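# Put the mat flat inside the standing pet tent

## Task

Get the mat lying flat on the pet tent's floor, inside the tent; dropping it into place is allowed. At the end the tent must be standing with its floor corners resting on the tabletop, and nothing may depend on the robot holding it there. Release everything and move the grippers away before ending.

## Robot and tools

Robot: two arms, left_arm and right_arm, each with six joints and a parallel gripper. Loose objects may occasionally get a brief shove from outside. Never push or knock a rigid object off the table; cloth, paper and film are exempt from that rule. Do not let the arms collide or press on each other, and avoid drops, slips, slams and hard pushes.

Frame: all reported gripper poses share one scene frame. Its origin sits on the tabletop midway between the arms. +x points out over the table, +z points up, and left_arm is on the +y side. The arm names say nothing about which side of a camera image they appear on. Positions are in metres and orientations are quaternions (w, x, y, z). Printed hand positions can be off, more so when the arm is stretched far. The fingers point along the gripper's +z axis and close along its y axis. The reported position is the point between the pads, about 1 cm short of the fingertips.

Row layout: 14 numbers, each in [-1, 1]. The first 7 belong to left_arm and the next 7 to right_arm, even if only one arm moves. Each arm's 7 numbers are six joint values in the order wrist pitch, waist, wrist yaw, shoulder, elbow, wrist roll, then the finger opening. Every list by joint in a result uses that same order. A joint value is a scaled offset: 1.0 equals 1.202 rad for the waist, 1.258 for the shoulder, 1.238 for the elbow, 2.073 for wrist pitch, and 2.022 for wrist yaw and wrist roll. The opening is absolute, not an offset: +1 is fully open and -1 is shut. You may optionally append 12 stiffness scales from 0 to 1, left_arm's six then right_arm's six, in joint order. Each scale multiplies that joint's position gain and stays in force until you change it.

Joint ranges in rad, identical for both arms: waist -2.618 to 3.054, shoulder 0.000 to 3.142, elbow 0.000 to 3.142, wrist pitch -1.571 to 1.571, wrist yaw -1.571 to 1.571, wrist roll -2.094 to 2.094. The true stops may differ by up to 0.036 rad in either direction. If an action would carry a joint more than 0.036 rad outward past its stated end, judged from where it was when the action began, that action is rejected for both arms. If the first action of a call fails this check against the last report, or any action is malformed, the whole call does nothing. A joint pushed beyond its true end only travels to that end, and the result then prints "joint sent to its limit".

execute_actions(actions): a list of actions. Each action is a list of up to 15 rows, and each row lasts one control step of 1/30 s. If you give fewer rows, the last one is repeated until 15 steps are done. Joint values are offsets from the angles at the start of that action, not from the previous row. For the first action, that means the angles in the latest result. An empty list simply returns the current state and images.

move(target, speed, blocking): target is one row, with joint values as offsets from the "Joint positions" in the latest result that lists them. All joints travel together and finish at the same fraction, so grippers follow curved paths. The path takes between 0.5 and 10 s and is cut off at 10 s. speed is the peak rate in rad/s of the joint with farthest to go, from 0.01 to 2, default 0.5. The opening is applied at the start. The move does not avoid obstacles or the other arm. Faster moves, or targets set further beyond a contact, hit and press harder. With blocking=false the call returns after 0.5 s and the motion continues. Until a result shows it has finished, other moves and execute_actions are refused; use wait or stop first. The extra "move:" line reports how it ended: done, off_target, moving, held or fault. It also says limits=held if a check blocked some steps, otherwise limits=none, and names each arm's joint furthest from its target.

wait(seconds): 0 to 10. The arms keep their last command, and any running move carries on. stop(): brakes a running move to rest; it needs room, more at high speed. Fingers keep moving. zoom_image(camera, region): camera is cam_head_left, cam_head_right, cam_high, cam_low, cam_left_wrist or cam_right_wrist. region is [x0, y0, x1, y1] in image pixels from the top-left, at most 504 by 504. The head, high and low cameras are 896x504; the wrist cameras are 504x504. finished_scene(scene): ends the current scene, given by its number; this is final.

Motion limits: each step, a joint's target may lead its measured angle by at most 0.202 rad (waist), 0.258 (shoulder), 0.238 (elbow), 0.573 (wrist pitch) or 0.522 (wrist yaw and roll). Targets that would put the gripper more than 70 mm from where it is get scaled back. Big offsets therefore take several actions, and an unfinished motion may need to be commanded again. "Joint targets" shows what the joints are currently driven toward. "joint command not followed" means a clearance check changed some targets. Zero offsets can let an arm sag over time. To hold it, send offsets back to the angles you want in a reply's first call, then zeros, and increase the correction if a joint still falls short.

Grip: grip_measured is the measured opening on the command scale. Joint positions give the pad gap in metres, 0.094 when fully open. Readings may be off by about 1 mm. To hold something, command roughly 0.03 below grip_measured. Pad force tops out near 50 to 62 N and is weaker on parts thinner than about 2 mm.

Heat: holding loads warms the motors. MOTOR HOT appears at 75 °C. At 90 °C that arm halts for 10 s. At 100 °C it goes limp and falls. These are reported as OVER-TEMPERATURE FAULT lines, and FAULT lines mark any arm stop.

Each tool is called after "Request:" as a command line: name --argument value for each argument, lists and objects as JSON in quotes; but a table of rows of numbers goes row by row, as --pt "numbers of a row", without its own name.

## Session

Request:
execute_actions --actions '[]'

Scene clock: 0.00 s.
left_arm: end_effector_position=(+0.4102, +0.3242, +0.4154) grip_measured=+1.000 end_effector_quat_wxyz=(+0.712, +0.048, +0.699, -0.044) | right_arm: end_effector_position=(+0.3771, -0.3182, +0.3998) grip_measured=+1.000 end_effector_quat_wxyz=(+0.695, +0.078, +0.711, -0.069)
Joint names: [wrist pitch, waist, wrist yaw, shoulder, elbow, wrist roll]
Joint positions: left_arm=[ 0.008 -0.002 -0.001  1.052  1.063  0.006  0.094] | right_arm=[-0.012 -0.016  0.003  1.06   1.047  0.009  0.094]
Joint velocities: left_arm=[ 0.022 -0.017 -0.007 -0.007 -0.012  0.007  0.   ] | right_arm=[ 0.007 -0.017 -0.081 -0.017 -0.002 -0.007  0.   ]
Motor temperatures (°C, as the motors report them): left_arm=[29 27 28 26 26 28] | right_arm=[25 26 27 24 26 25]
Joint targets: left_arm=[-0.006 -0.002 -0.001 1.048 1.066 0.007] | right_arm=[-0.003 -0.016 0.003 1.051 1.059 0.009]
Joint stiffness scale: left_arm=[1. 1. 1. 1. 1. 1.] | right_arm=[1. 1. 1. 1. 1. 1.]

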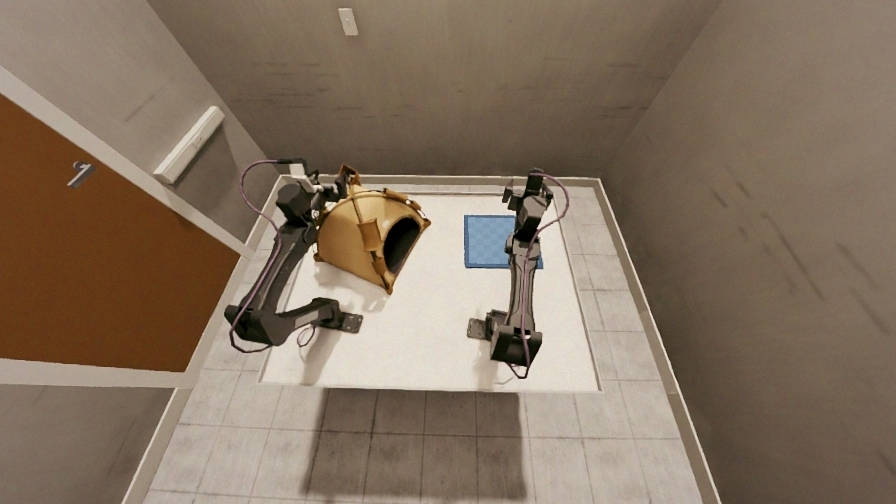

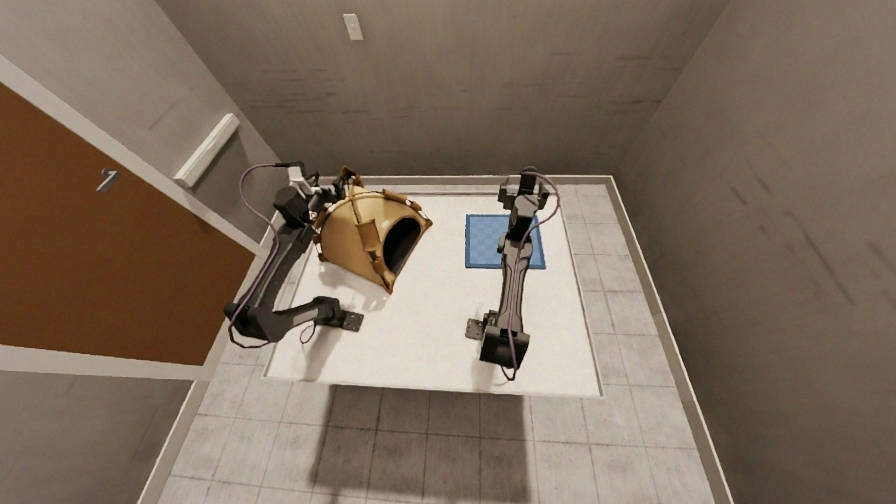

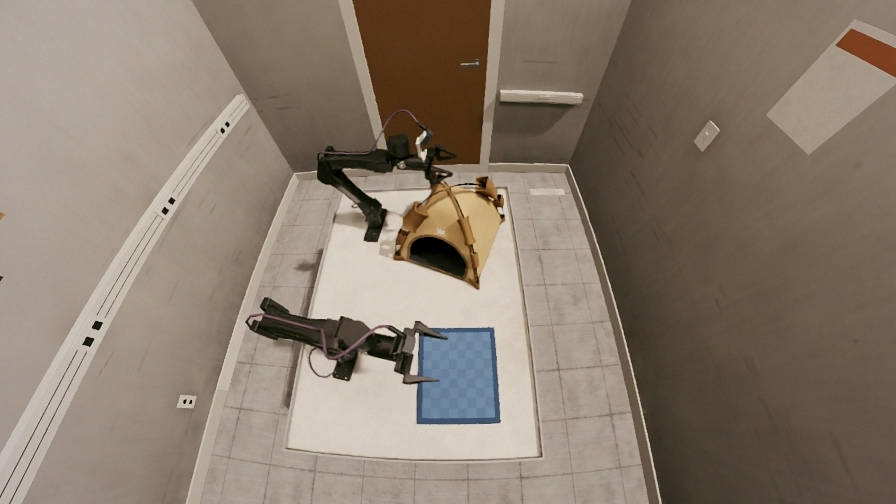

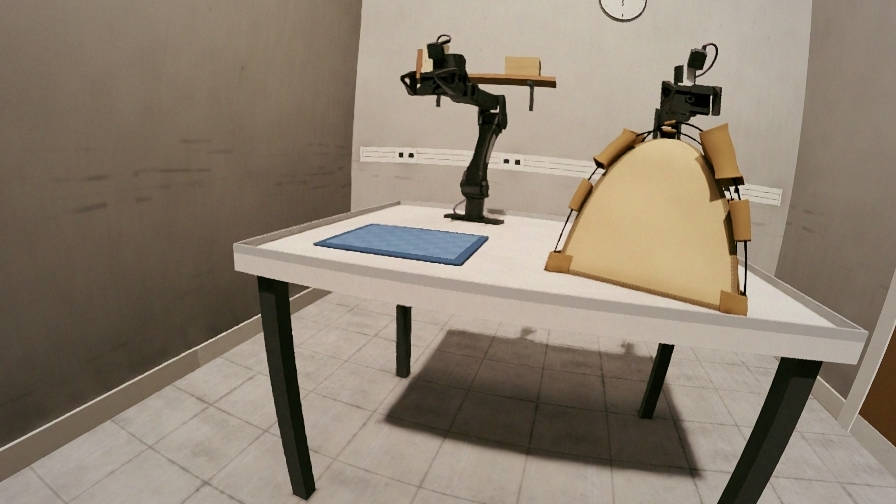

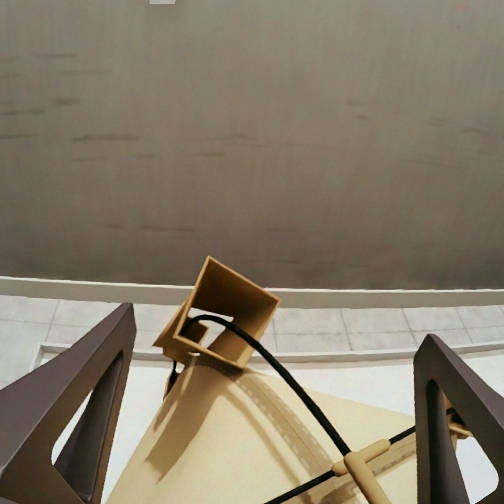

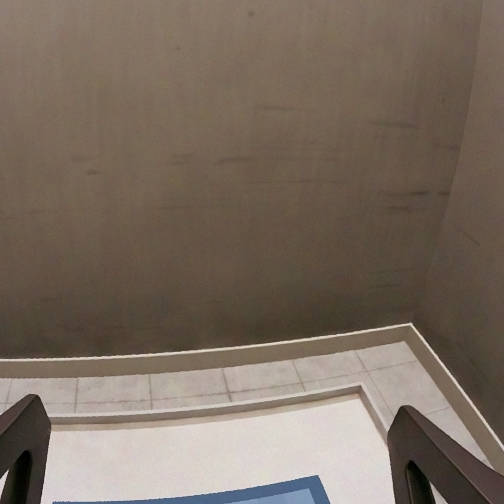

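Request:
zoom_image --camera "cam_high" --region '[280, 150, 580, 460]'

Request:
zoom_image --camera "cam_head_left" --region '[280, 150, 600, 350]'

Request:
zoom_image --camera "cam_low" --region '[280, 180, 600, 300]'

Region (280, 150, 580, 460) of cam_high's 896x504 image, scaled by 1.626, with more detail than that image has; it fills the left 488 columns of this view, and the rest is white.

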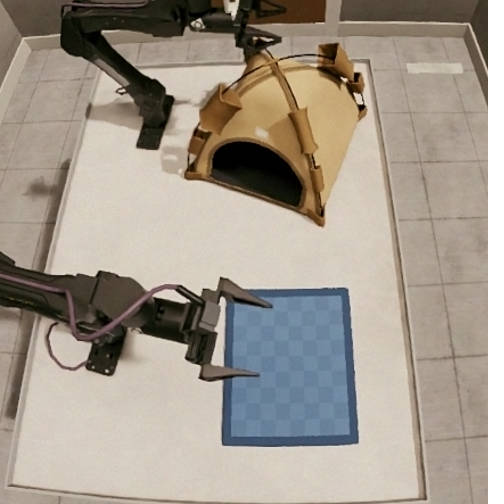

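Region (280, 150, 600, 350) of cam_head_left's 896x504 image, scaled by 1.575, with more detail than that image has; it fills the top 315 rows of this view, and the rest is white.

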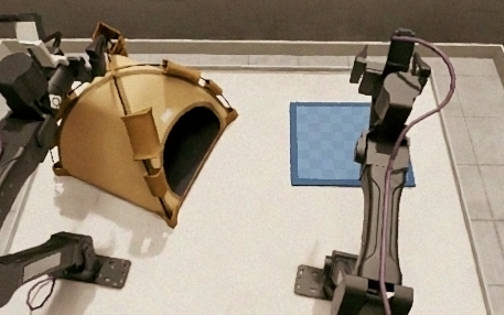

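Region (280, 180, 600, 300) of cam_low's 896x504 image, scaled by 1.575, with more detail than that image has; it fills the top 189 rows of this view, and the rest is white.

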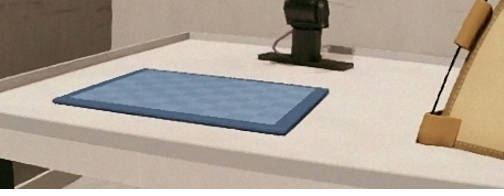

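Request:
move --target '[0,0,0,0,0,0,1, -0.5,0,0,0,0,0,1]' --speed 1

Request:
move --target '[0,0,0,0,0,0,1, 0,0,0,0.4,0,0,1]' --speed 1

Request:
move --target '[0,0,0,0,0,0,1, 0,0.3,0,0,0.3,0,1]' --speed 1

Scene clock: 3.53 s.
left_arm: end_effector_position=(+0.4101, +0.3242, +0.4163) grip_measured=+1.000 end_effector_quat_wxyz=(+0.714, +0.048, +0.697, -0.044) | right_arm: end_effector_position=(+0.2535, -0.2926, +0.1896) grip_measured=+1.000 end_effector_quat_wxyz=(+0.254, +0.104, +0.961, -0.027)
Joint names: [wrist pitch, waist, wrist yaw, shoulder, elbow, wrist roll]
Joint positions: left_arm=[ 0.012 -0.002 -0.001  1.052  1.063  0.006  0.094] | right_arm=[-1.043 -0.016  0.003  1.06   1.047  0.009  0.094]
Joint velocities: left_arm=[ 0.037 -0.022  0.066  0.002  0.012 -0.007  0.   ] | right_arm=[-0.095 -0.017  0.051  0.012 -0.007 -0.066  0.   ]
Motor temperatures (°C, as the motors report them): left_arm=[30 27 28 26 27 28] | right_arm=[26 26 27 24 26 25]
Joint targets: left_arm=[0.008 -0.002 -0.001 1.052 1.063 0.006] | right_arm=[-1.048 -0.016 0.003 1.060 1.047 0.009]
Joint stiffness scale: left_arm=[1. 1. 1. 1. 1. 1.] | right_arm=[1. 1. 1. 1. 1. 1.]
move: done; limits=none; left_arm: farthest joint: the wrist pitch, 0.004 radians from its target (0.000 radians at the start); right_arm: farthest joint: the wrist pitch, 0.006 radians from its target (1.037 radians at the start)

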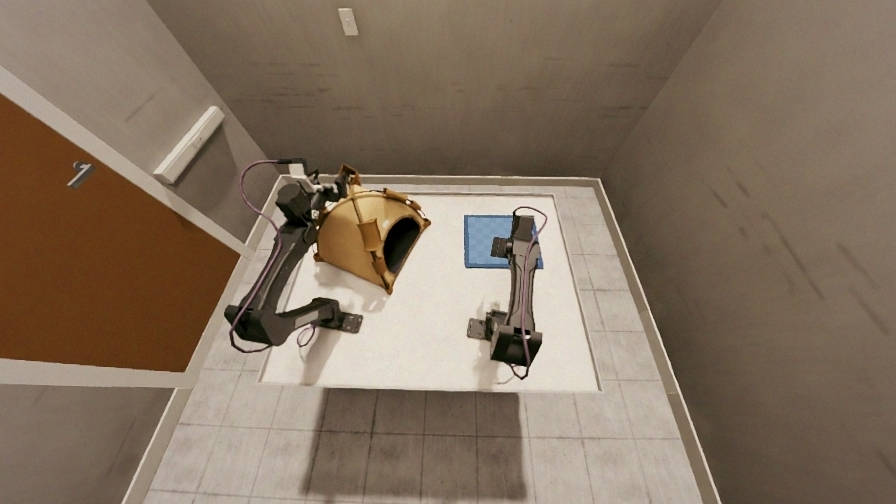

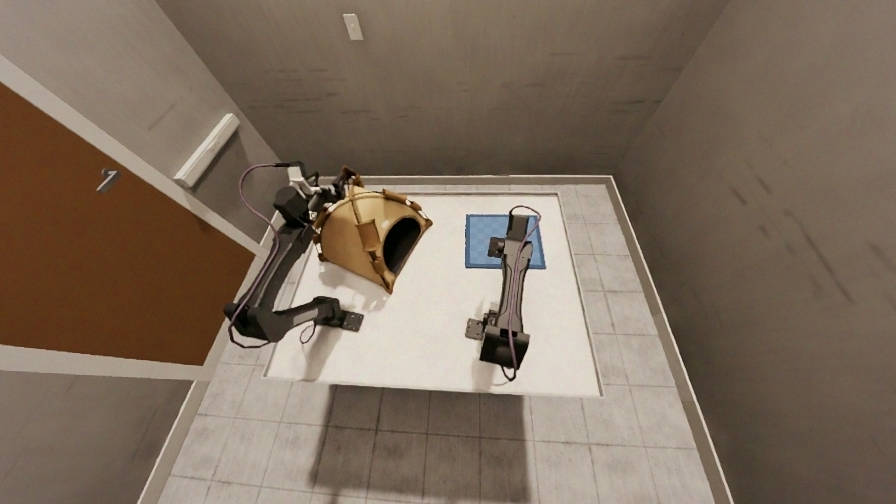

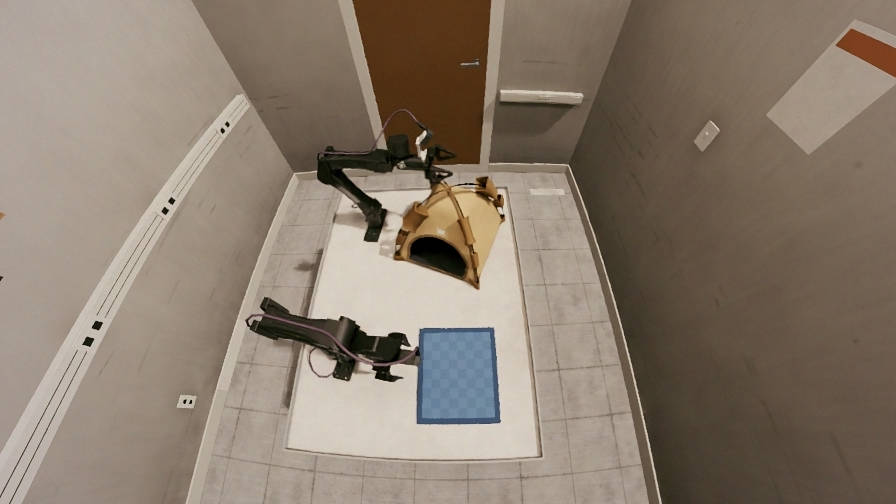

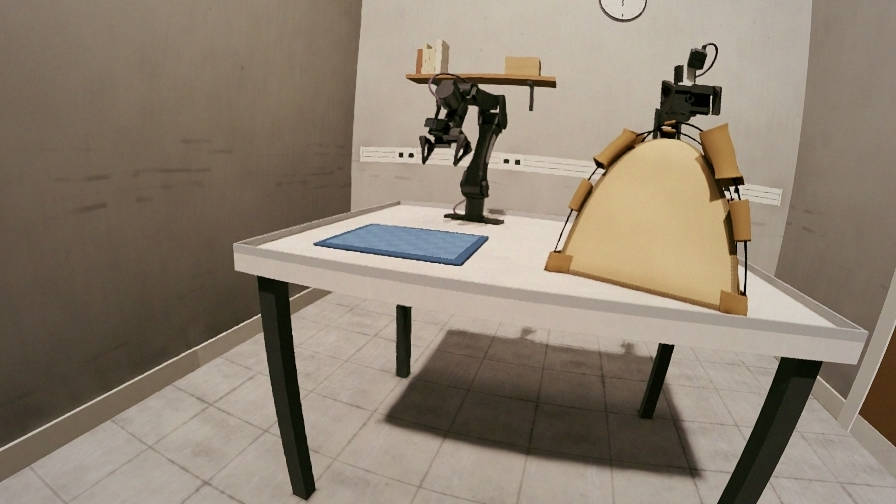

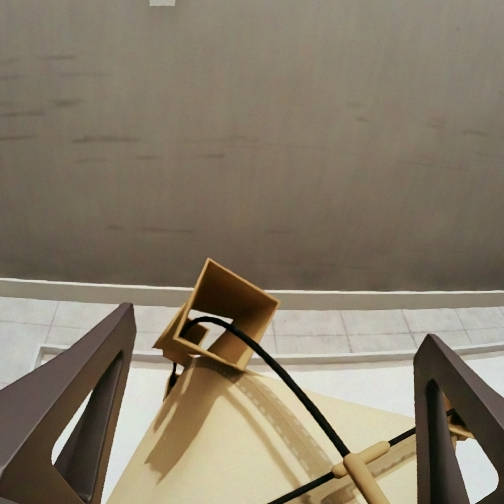

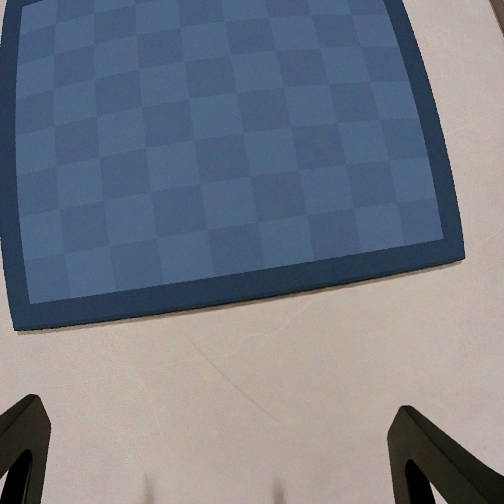

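Scene clock: 4.53 s.
left_arm: end_effector_position=(+0.4101, +0.3242, +0.4174) grip_measured=+1.000 end_effector_quat_wxyz=(+0.715, +0.048, +0.696, -0.044) | right_arm: end_effector_position=(+0.2576, -0.2934, +0.0644) grip_measured=+1.000 end_effector_quat_wxyz=(+0.003, +0.107, +0.994, -0.002)
Joint names: [wrist pitch, waist, wrist yaw, shoulder, elbow, wrist roll]
Joint positions: left_arm=[ 0.016 -0.002 -0.001  1.052  1.063  0.006  0.094] | right_arm=[-1.043 -0.016  0.003  1.568  1.047  0.009  0.094]
Joint velocities: left_arm=[ 0.007  0.002 -0.051 -0.017  0.007  0.037  0.   ] | right_arm=[-0.066  0.002 -0.007  0.012  0.002 -0.007  0.   ]
Motor temperatures (°C, as the motors report them): left_arm=[30 27 28 26 27 28] | right_arm=[26 26 27 24 26 25]
Joint targets: left_arm=[0.012 -0.002 -0.001 1.052 1.063 0.006] | right_arm=[-1.043 -0.016 0.003 1.563 1.047 0.009]
Joint stiffness scale: left_arm=[1. 1. 1. 1. 1. 1.] | right_arm=[1. 1. 1. 1. 1. 1.]
move: done; limits=none; left_arm: farthest joint: the wrist pitch, 0.004 radians from its target (0.000 radians at the start); right_arm: farthest joint: the shoulder, 0.004 radians from its target (0.503 radians at the start)

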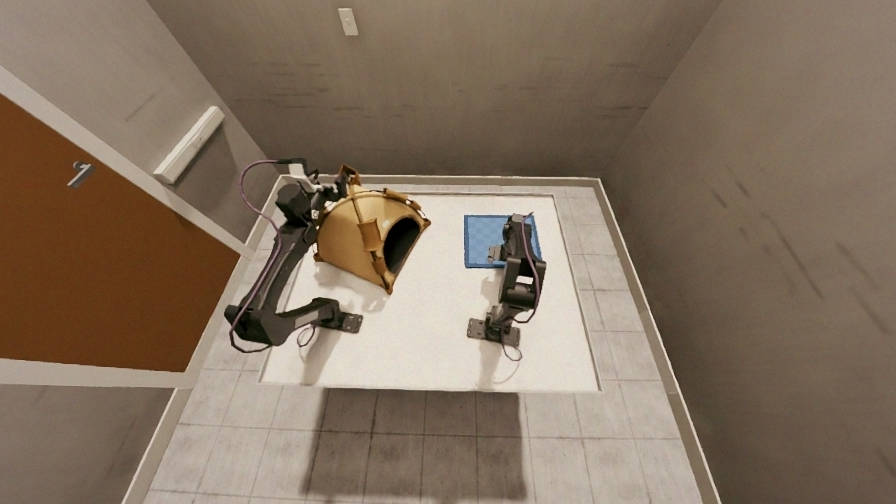

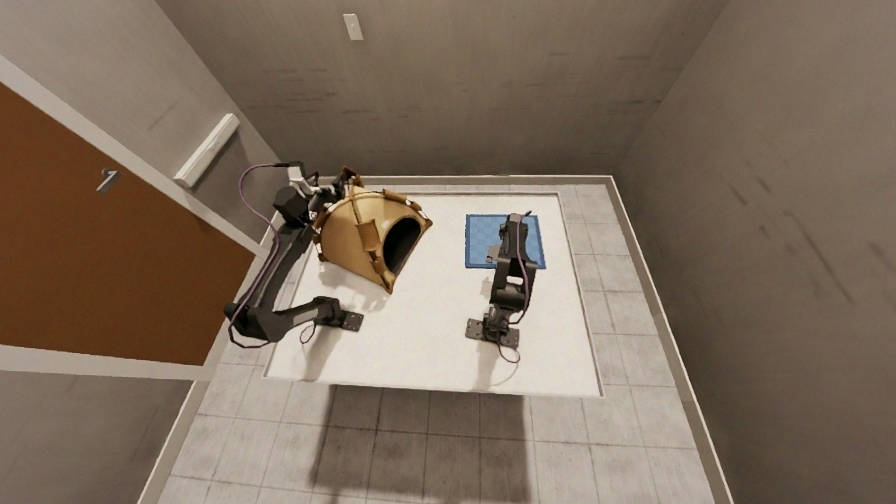

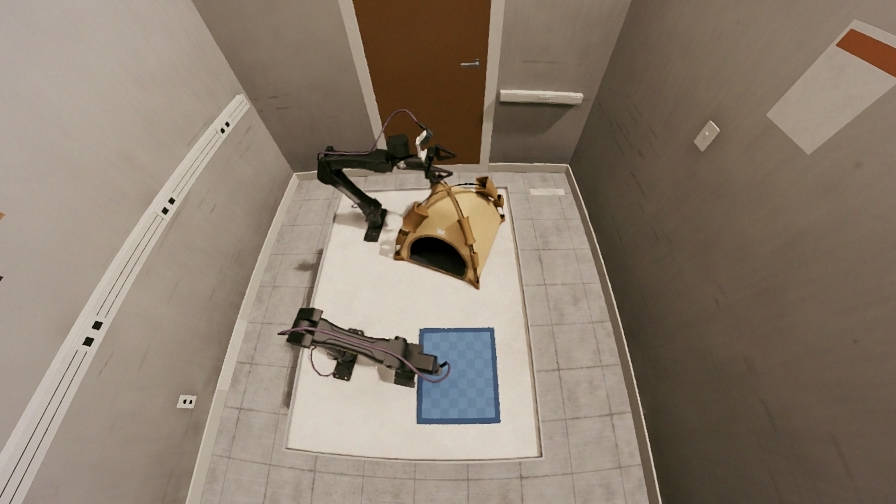

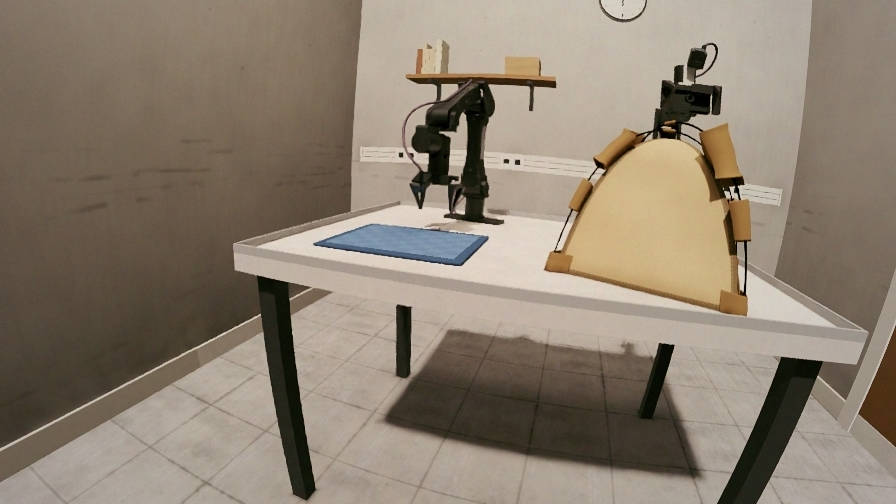

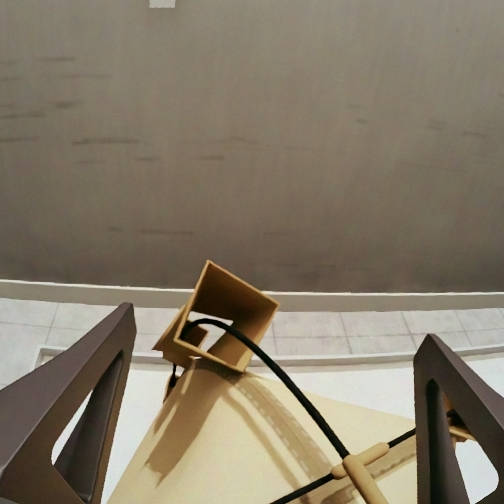

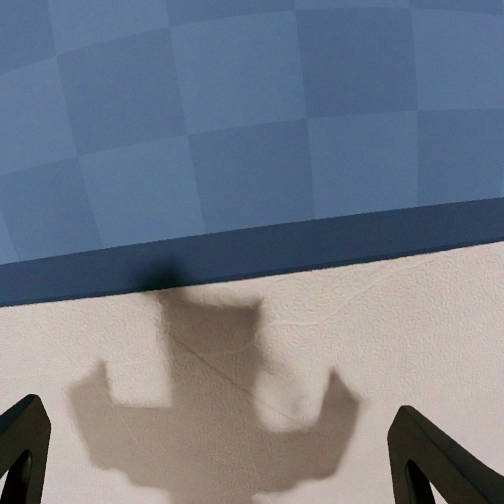

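Scene clock: 5.40 s.
left_arm: end_effector_position=(+0.4101, +0.3242, +0.4183) grip_measured=+1.000 end_effector_quat_wxyz=(+0.717, +0.047, +0.694, -0.044) | right_arm: end_effector_position=(+0.3530, -0.1850, +0.1644) grip_measured=+1.000 end_effector_quat_wxyz=(+0.174, -0.071, +0.982, +0.013)
Joint names: [wrist pitch, waist, wrist yaw, shoulder, elbow, wrist roll]
Joint positions: left_arm=[ 0.02  -0.002 -0.001  1.052  1.063  0.006  0.094] | right_arm=[-1.04   0.342  0.003  1.573  1.392  0.009  0.094]
Joint velocities: left_arm=[-0.066 -0.022 -0.037 -0.002  0.007 -0.007  0.   ] | right_arm=[ 0.037 -0.002  0.066 -0.012 -0.007  0.037  0.   ]
Motor temperatures (°C, as the motors report them): left_arm=[31 27 28 26 27 28] | right_arm=[26 26 27 24 26 25]
Joint targets: left_arm=[0.016 -0.002 -0.001 1.052 1.063 0.006] | right_arm=[-1.043 0.344 0.003 1.568 1.418 0.009]
Joint stiffness scale: left_arm=[1. 1. 1. 1. 1. 1.] | right_arm=[1. 1. 1. 1. 1. 1.]
move: off_target (right_arm); limits=none; left_arm: farthest joint: the wrist pitch, 0.004 radians from its target (0.000 radians at the start); right_arm: farthest joint: the elbow, 0.026 radians from its target (0.371 radians at the start)

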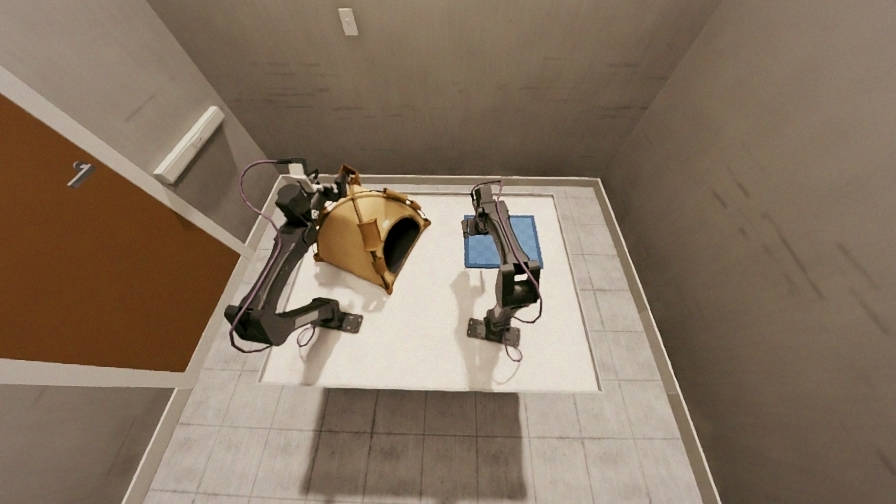

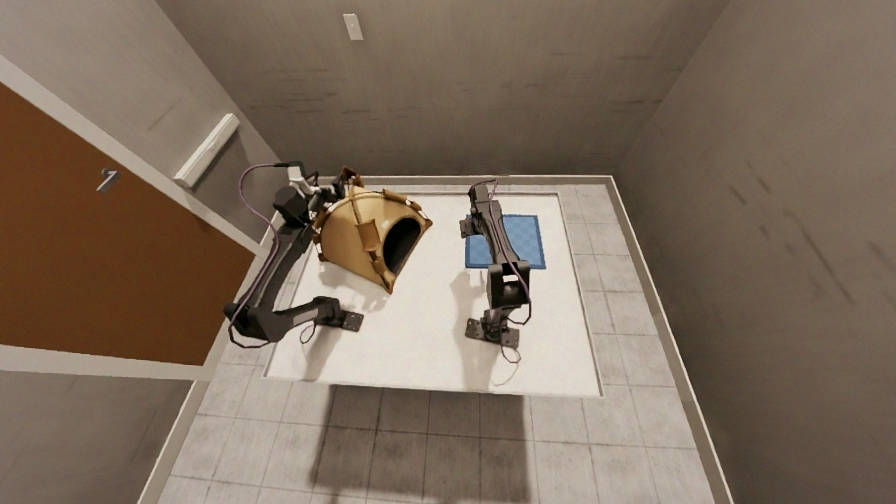

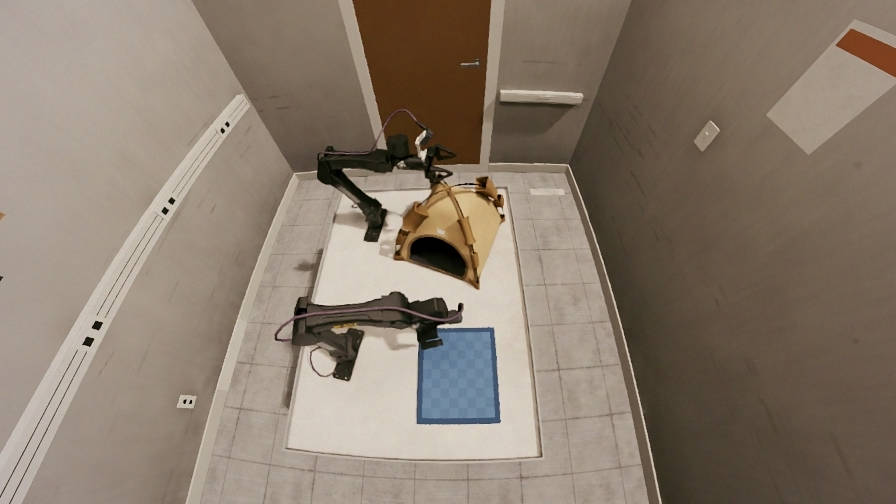

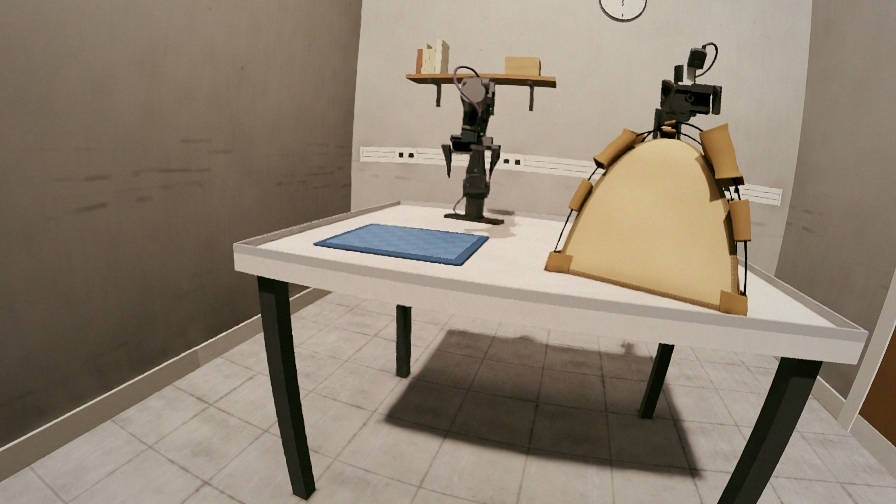

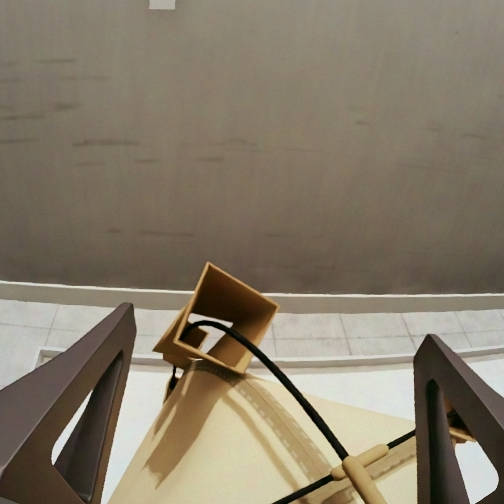

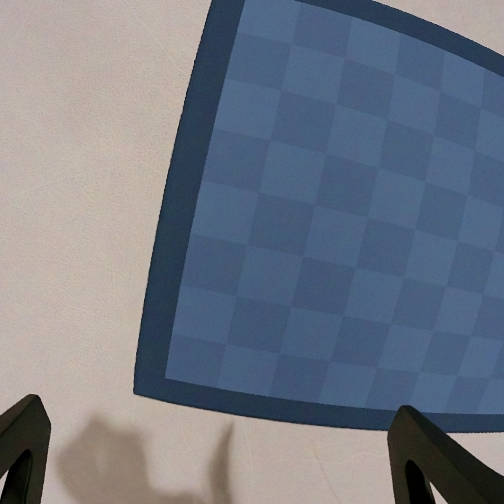

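Request:
move --target '[0,0,0,0,0,0,1, 0.447,0.49,0,-0.627,-0.80,0,1]' --speed 1

Scene clock: 10.27 s.
left_arm: end_effector_position=(+0.4101, +0.3242, +0.4193) grip_measured=+1.000 end_effector_quat_wxyz=(+0.718, +0.047, +0.693, -0.045) | right_arm: end_effector_position=(+0.2229, -0.0390, +0.1428) grip_measured=+1.000 end_effector_quat_wxyz=(+0.462, -0.307, +0.813, +0.178)
Joint names: [wrist pitch, waist, wrist yaw, shoulder, elbow, wrist roll]
Joint positions: left_arm=[ 0.024 -0.002 -0.001  1.052  1.063  0.006  0.094] | right_arm=[-0.135  0.921  0.003  0.808  0.408  0.009  0.094]
Joint velocities: left_arm=[-0.007  0.007  0.037 -0.012  0.012  0.007  0.   ] | right_arm=[ 0.037 -0.012  0.066  0.002 -0.007 -0.007  0.   ]
Motor temperatures (°C, as the motors report them): left_arm=[32 27 28 26 28 28] | right_arm=[27 26 27 25 27 25]
Joint targets: left_arm=[0.020 -0.002 -0.001 1.052 1.063 0.006] | right_arm=[-0.113 0.931 0.003 0.784 0.402 0.009]
Joint stiffness scale: left_arm=[1. 1. 1. 1. 1. 1.] | right_arm=[1. 1. 1. 1. 1. 1.]
move: off_target (right_arm); limits=none; left_arm: farthest joint: the wrist pitch, 0.004 radians from its target (0.000 radians at the start); right_arm: farthest joint: the shoulder, 0.023 radians from its target (0.788 radians at the start)

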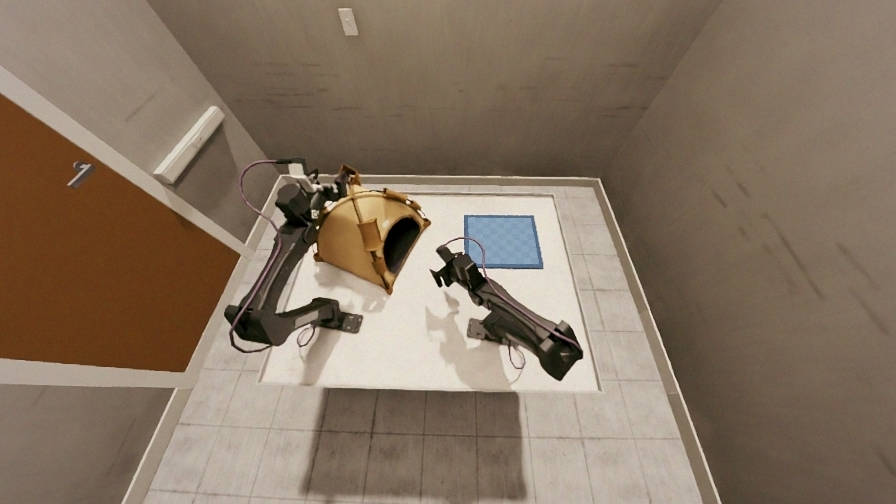

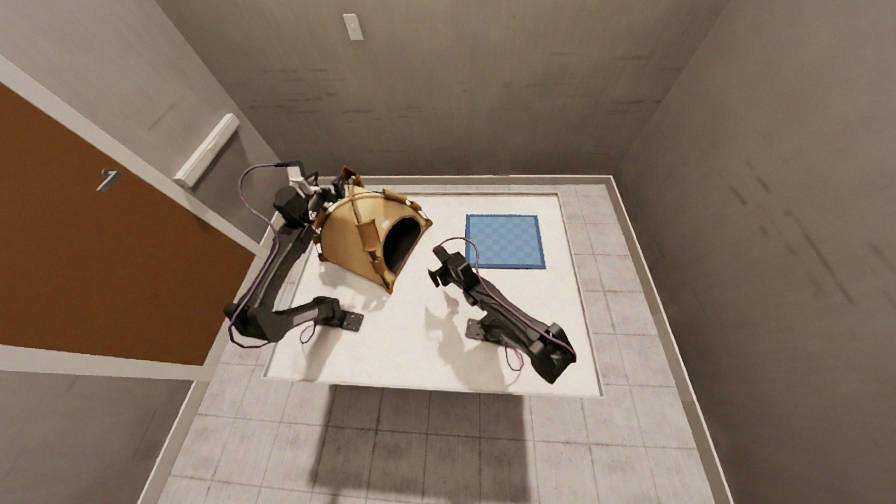

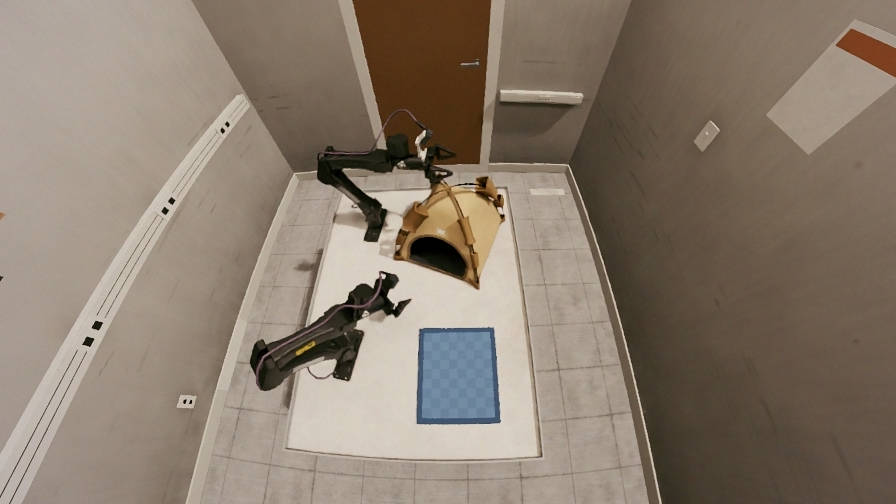

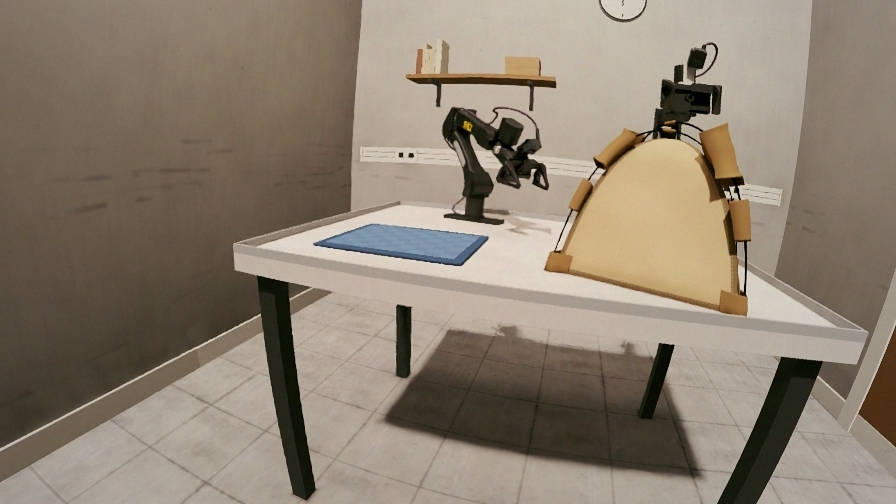

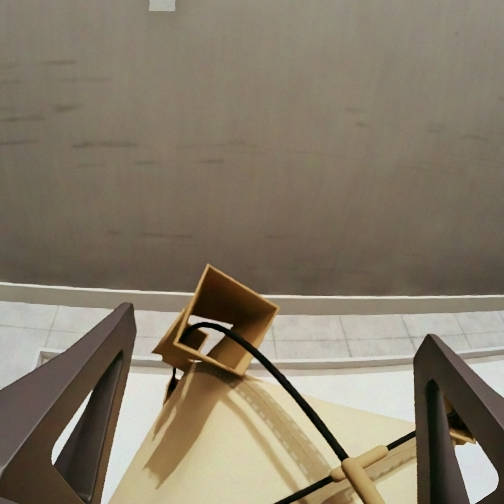

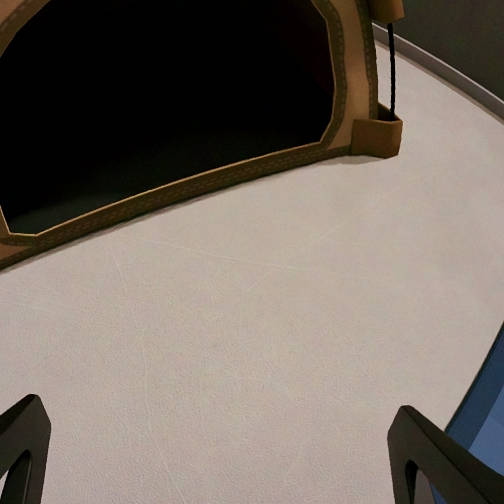

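Request:
move --target '[-0.005,0,0,0,0,0,1, 0.115,-0.725,0,0.685,0.312,0,1]' --speed 1

Scene clock: 12.50 s.
left_arm: end_effector_position=(+0.4100, +0.3242, +0.4199) grip_measured=+1.000 end_effector_quat_wxyz=(+0.719, +0.047, +0.692, -0.045) | right_arm: end_effector_position=(+0.4075, -0.2965, +0.0411) grip_measured=+1.000 end_effector_quat_wxyz=(+0.362, +0.069, +0.929, -0.025)
Joint names: [wrist pitch, waist, wrist yaw, shoulder, elbow, wrist roll]
Joint positions: left_arm=[ 0.026 -0.002 -0.001  1.052  1.063  0.006  0.094] | right_arm=[0.083 0.051 0.005 1.671 0.759 0.009 0.094]
Joint velocities: left_arm=[ 0.022 -0.017  0.066 -0.017  0.007  0.037  0.   ] | right_arm=[-0.037  0.007 -0.066  0.007 -0.007 -0.037  0.   ]
Motor temperatures (°C, as the motors report them): left_arm=[32 27 28 26 28 28] | right_arm=[27 26 27 25 27 25]
Joint targets: left_arm=[0.014 -0.002 -0.001 1.052 1.063 0.006] | right_arm=[0.104 0.050 0.003 1.670 0.794 0.009]
Joint stiffness scale: left_arm=[1. 1. 1. 1. 1. 1.] | right_arm=[1. 1. 1. 1. 1. 1.]
move: off_target (right_arm); limits=none; left_arm: farthest joint: the wrist pitch, 0.013 radians from its target (0.010 radians at the start); right_arm: farthest joint: the elbow, 0.035 radians from its target (0.386 radians at the start)

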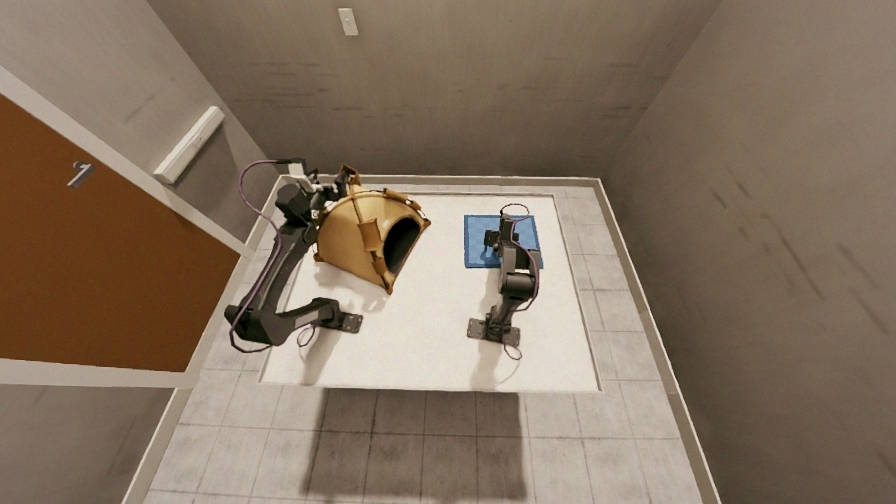

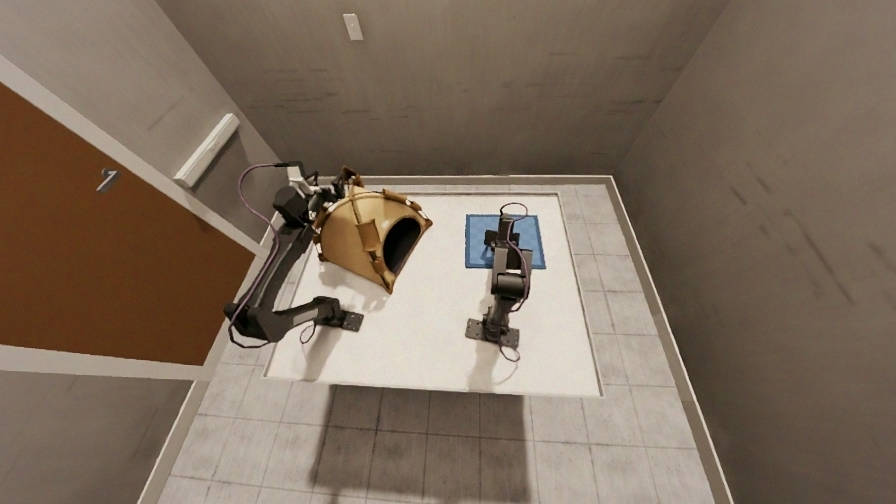

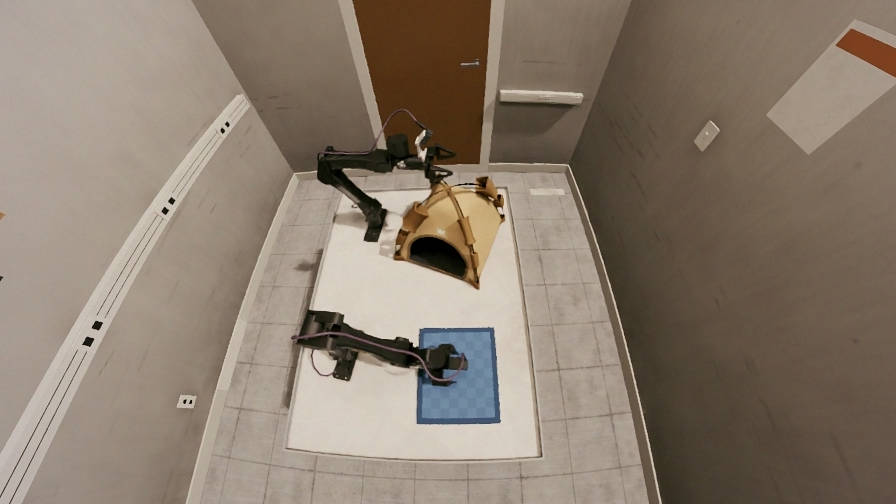

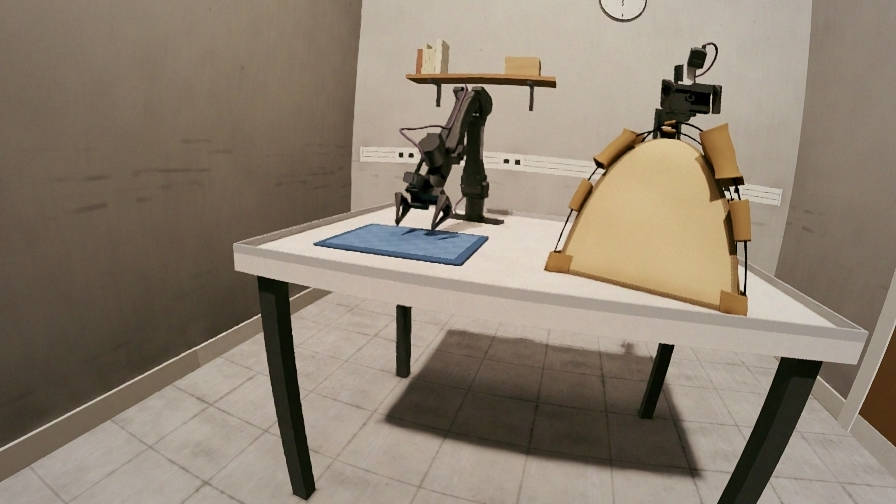

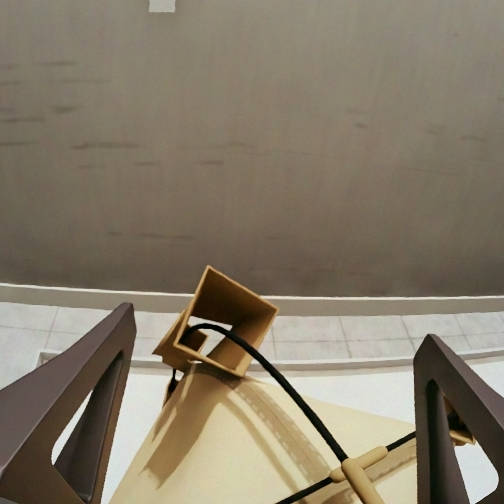

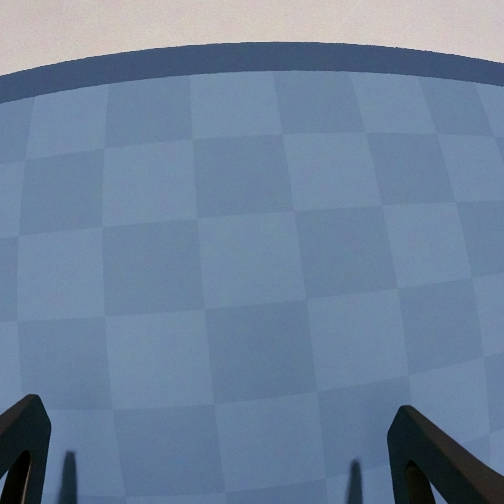

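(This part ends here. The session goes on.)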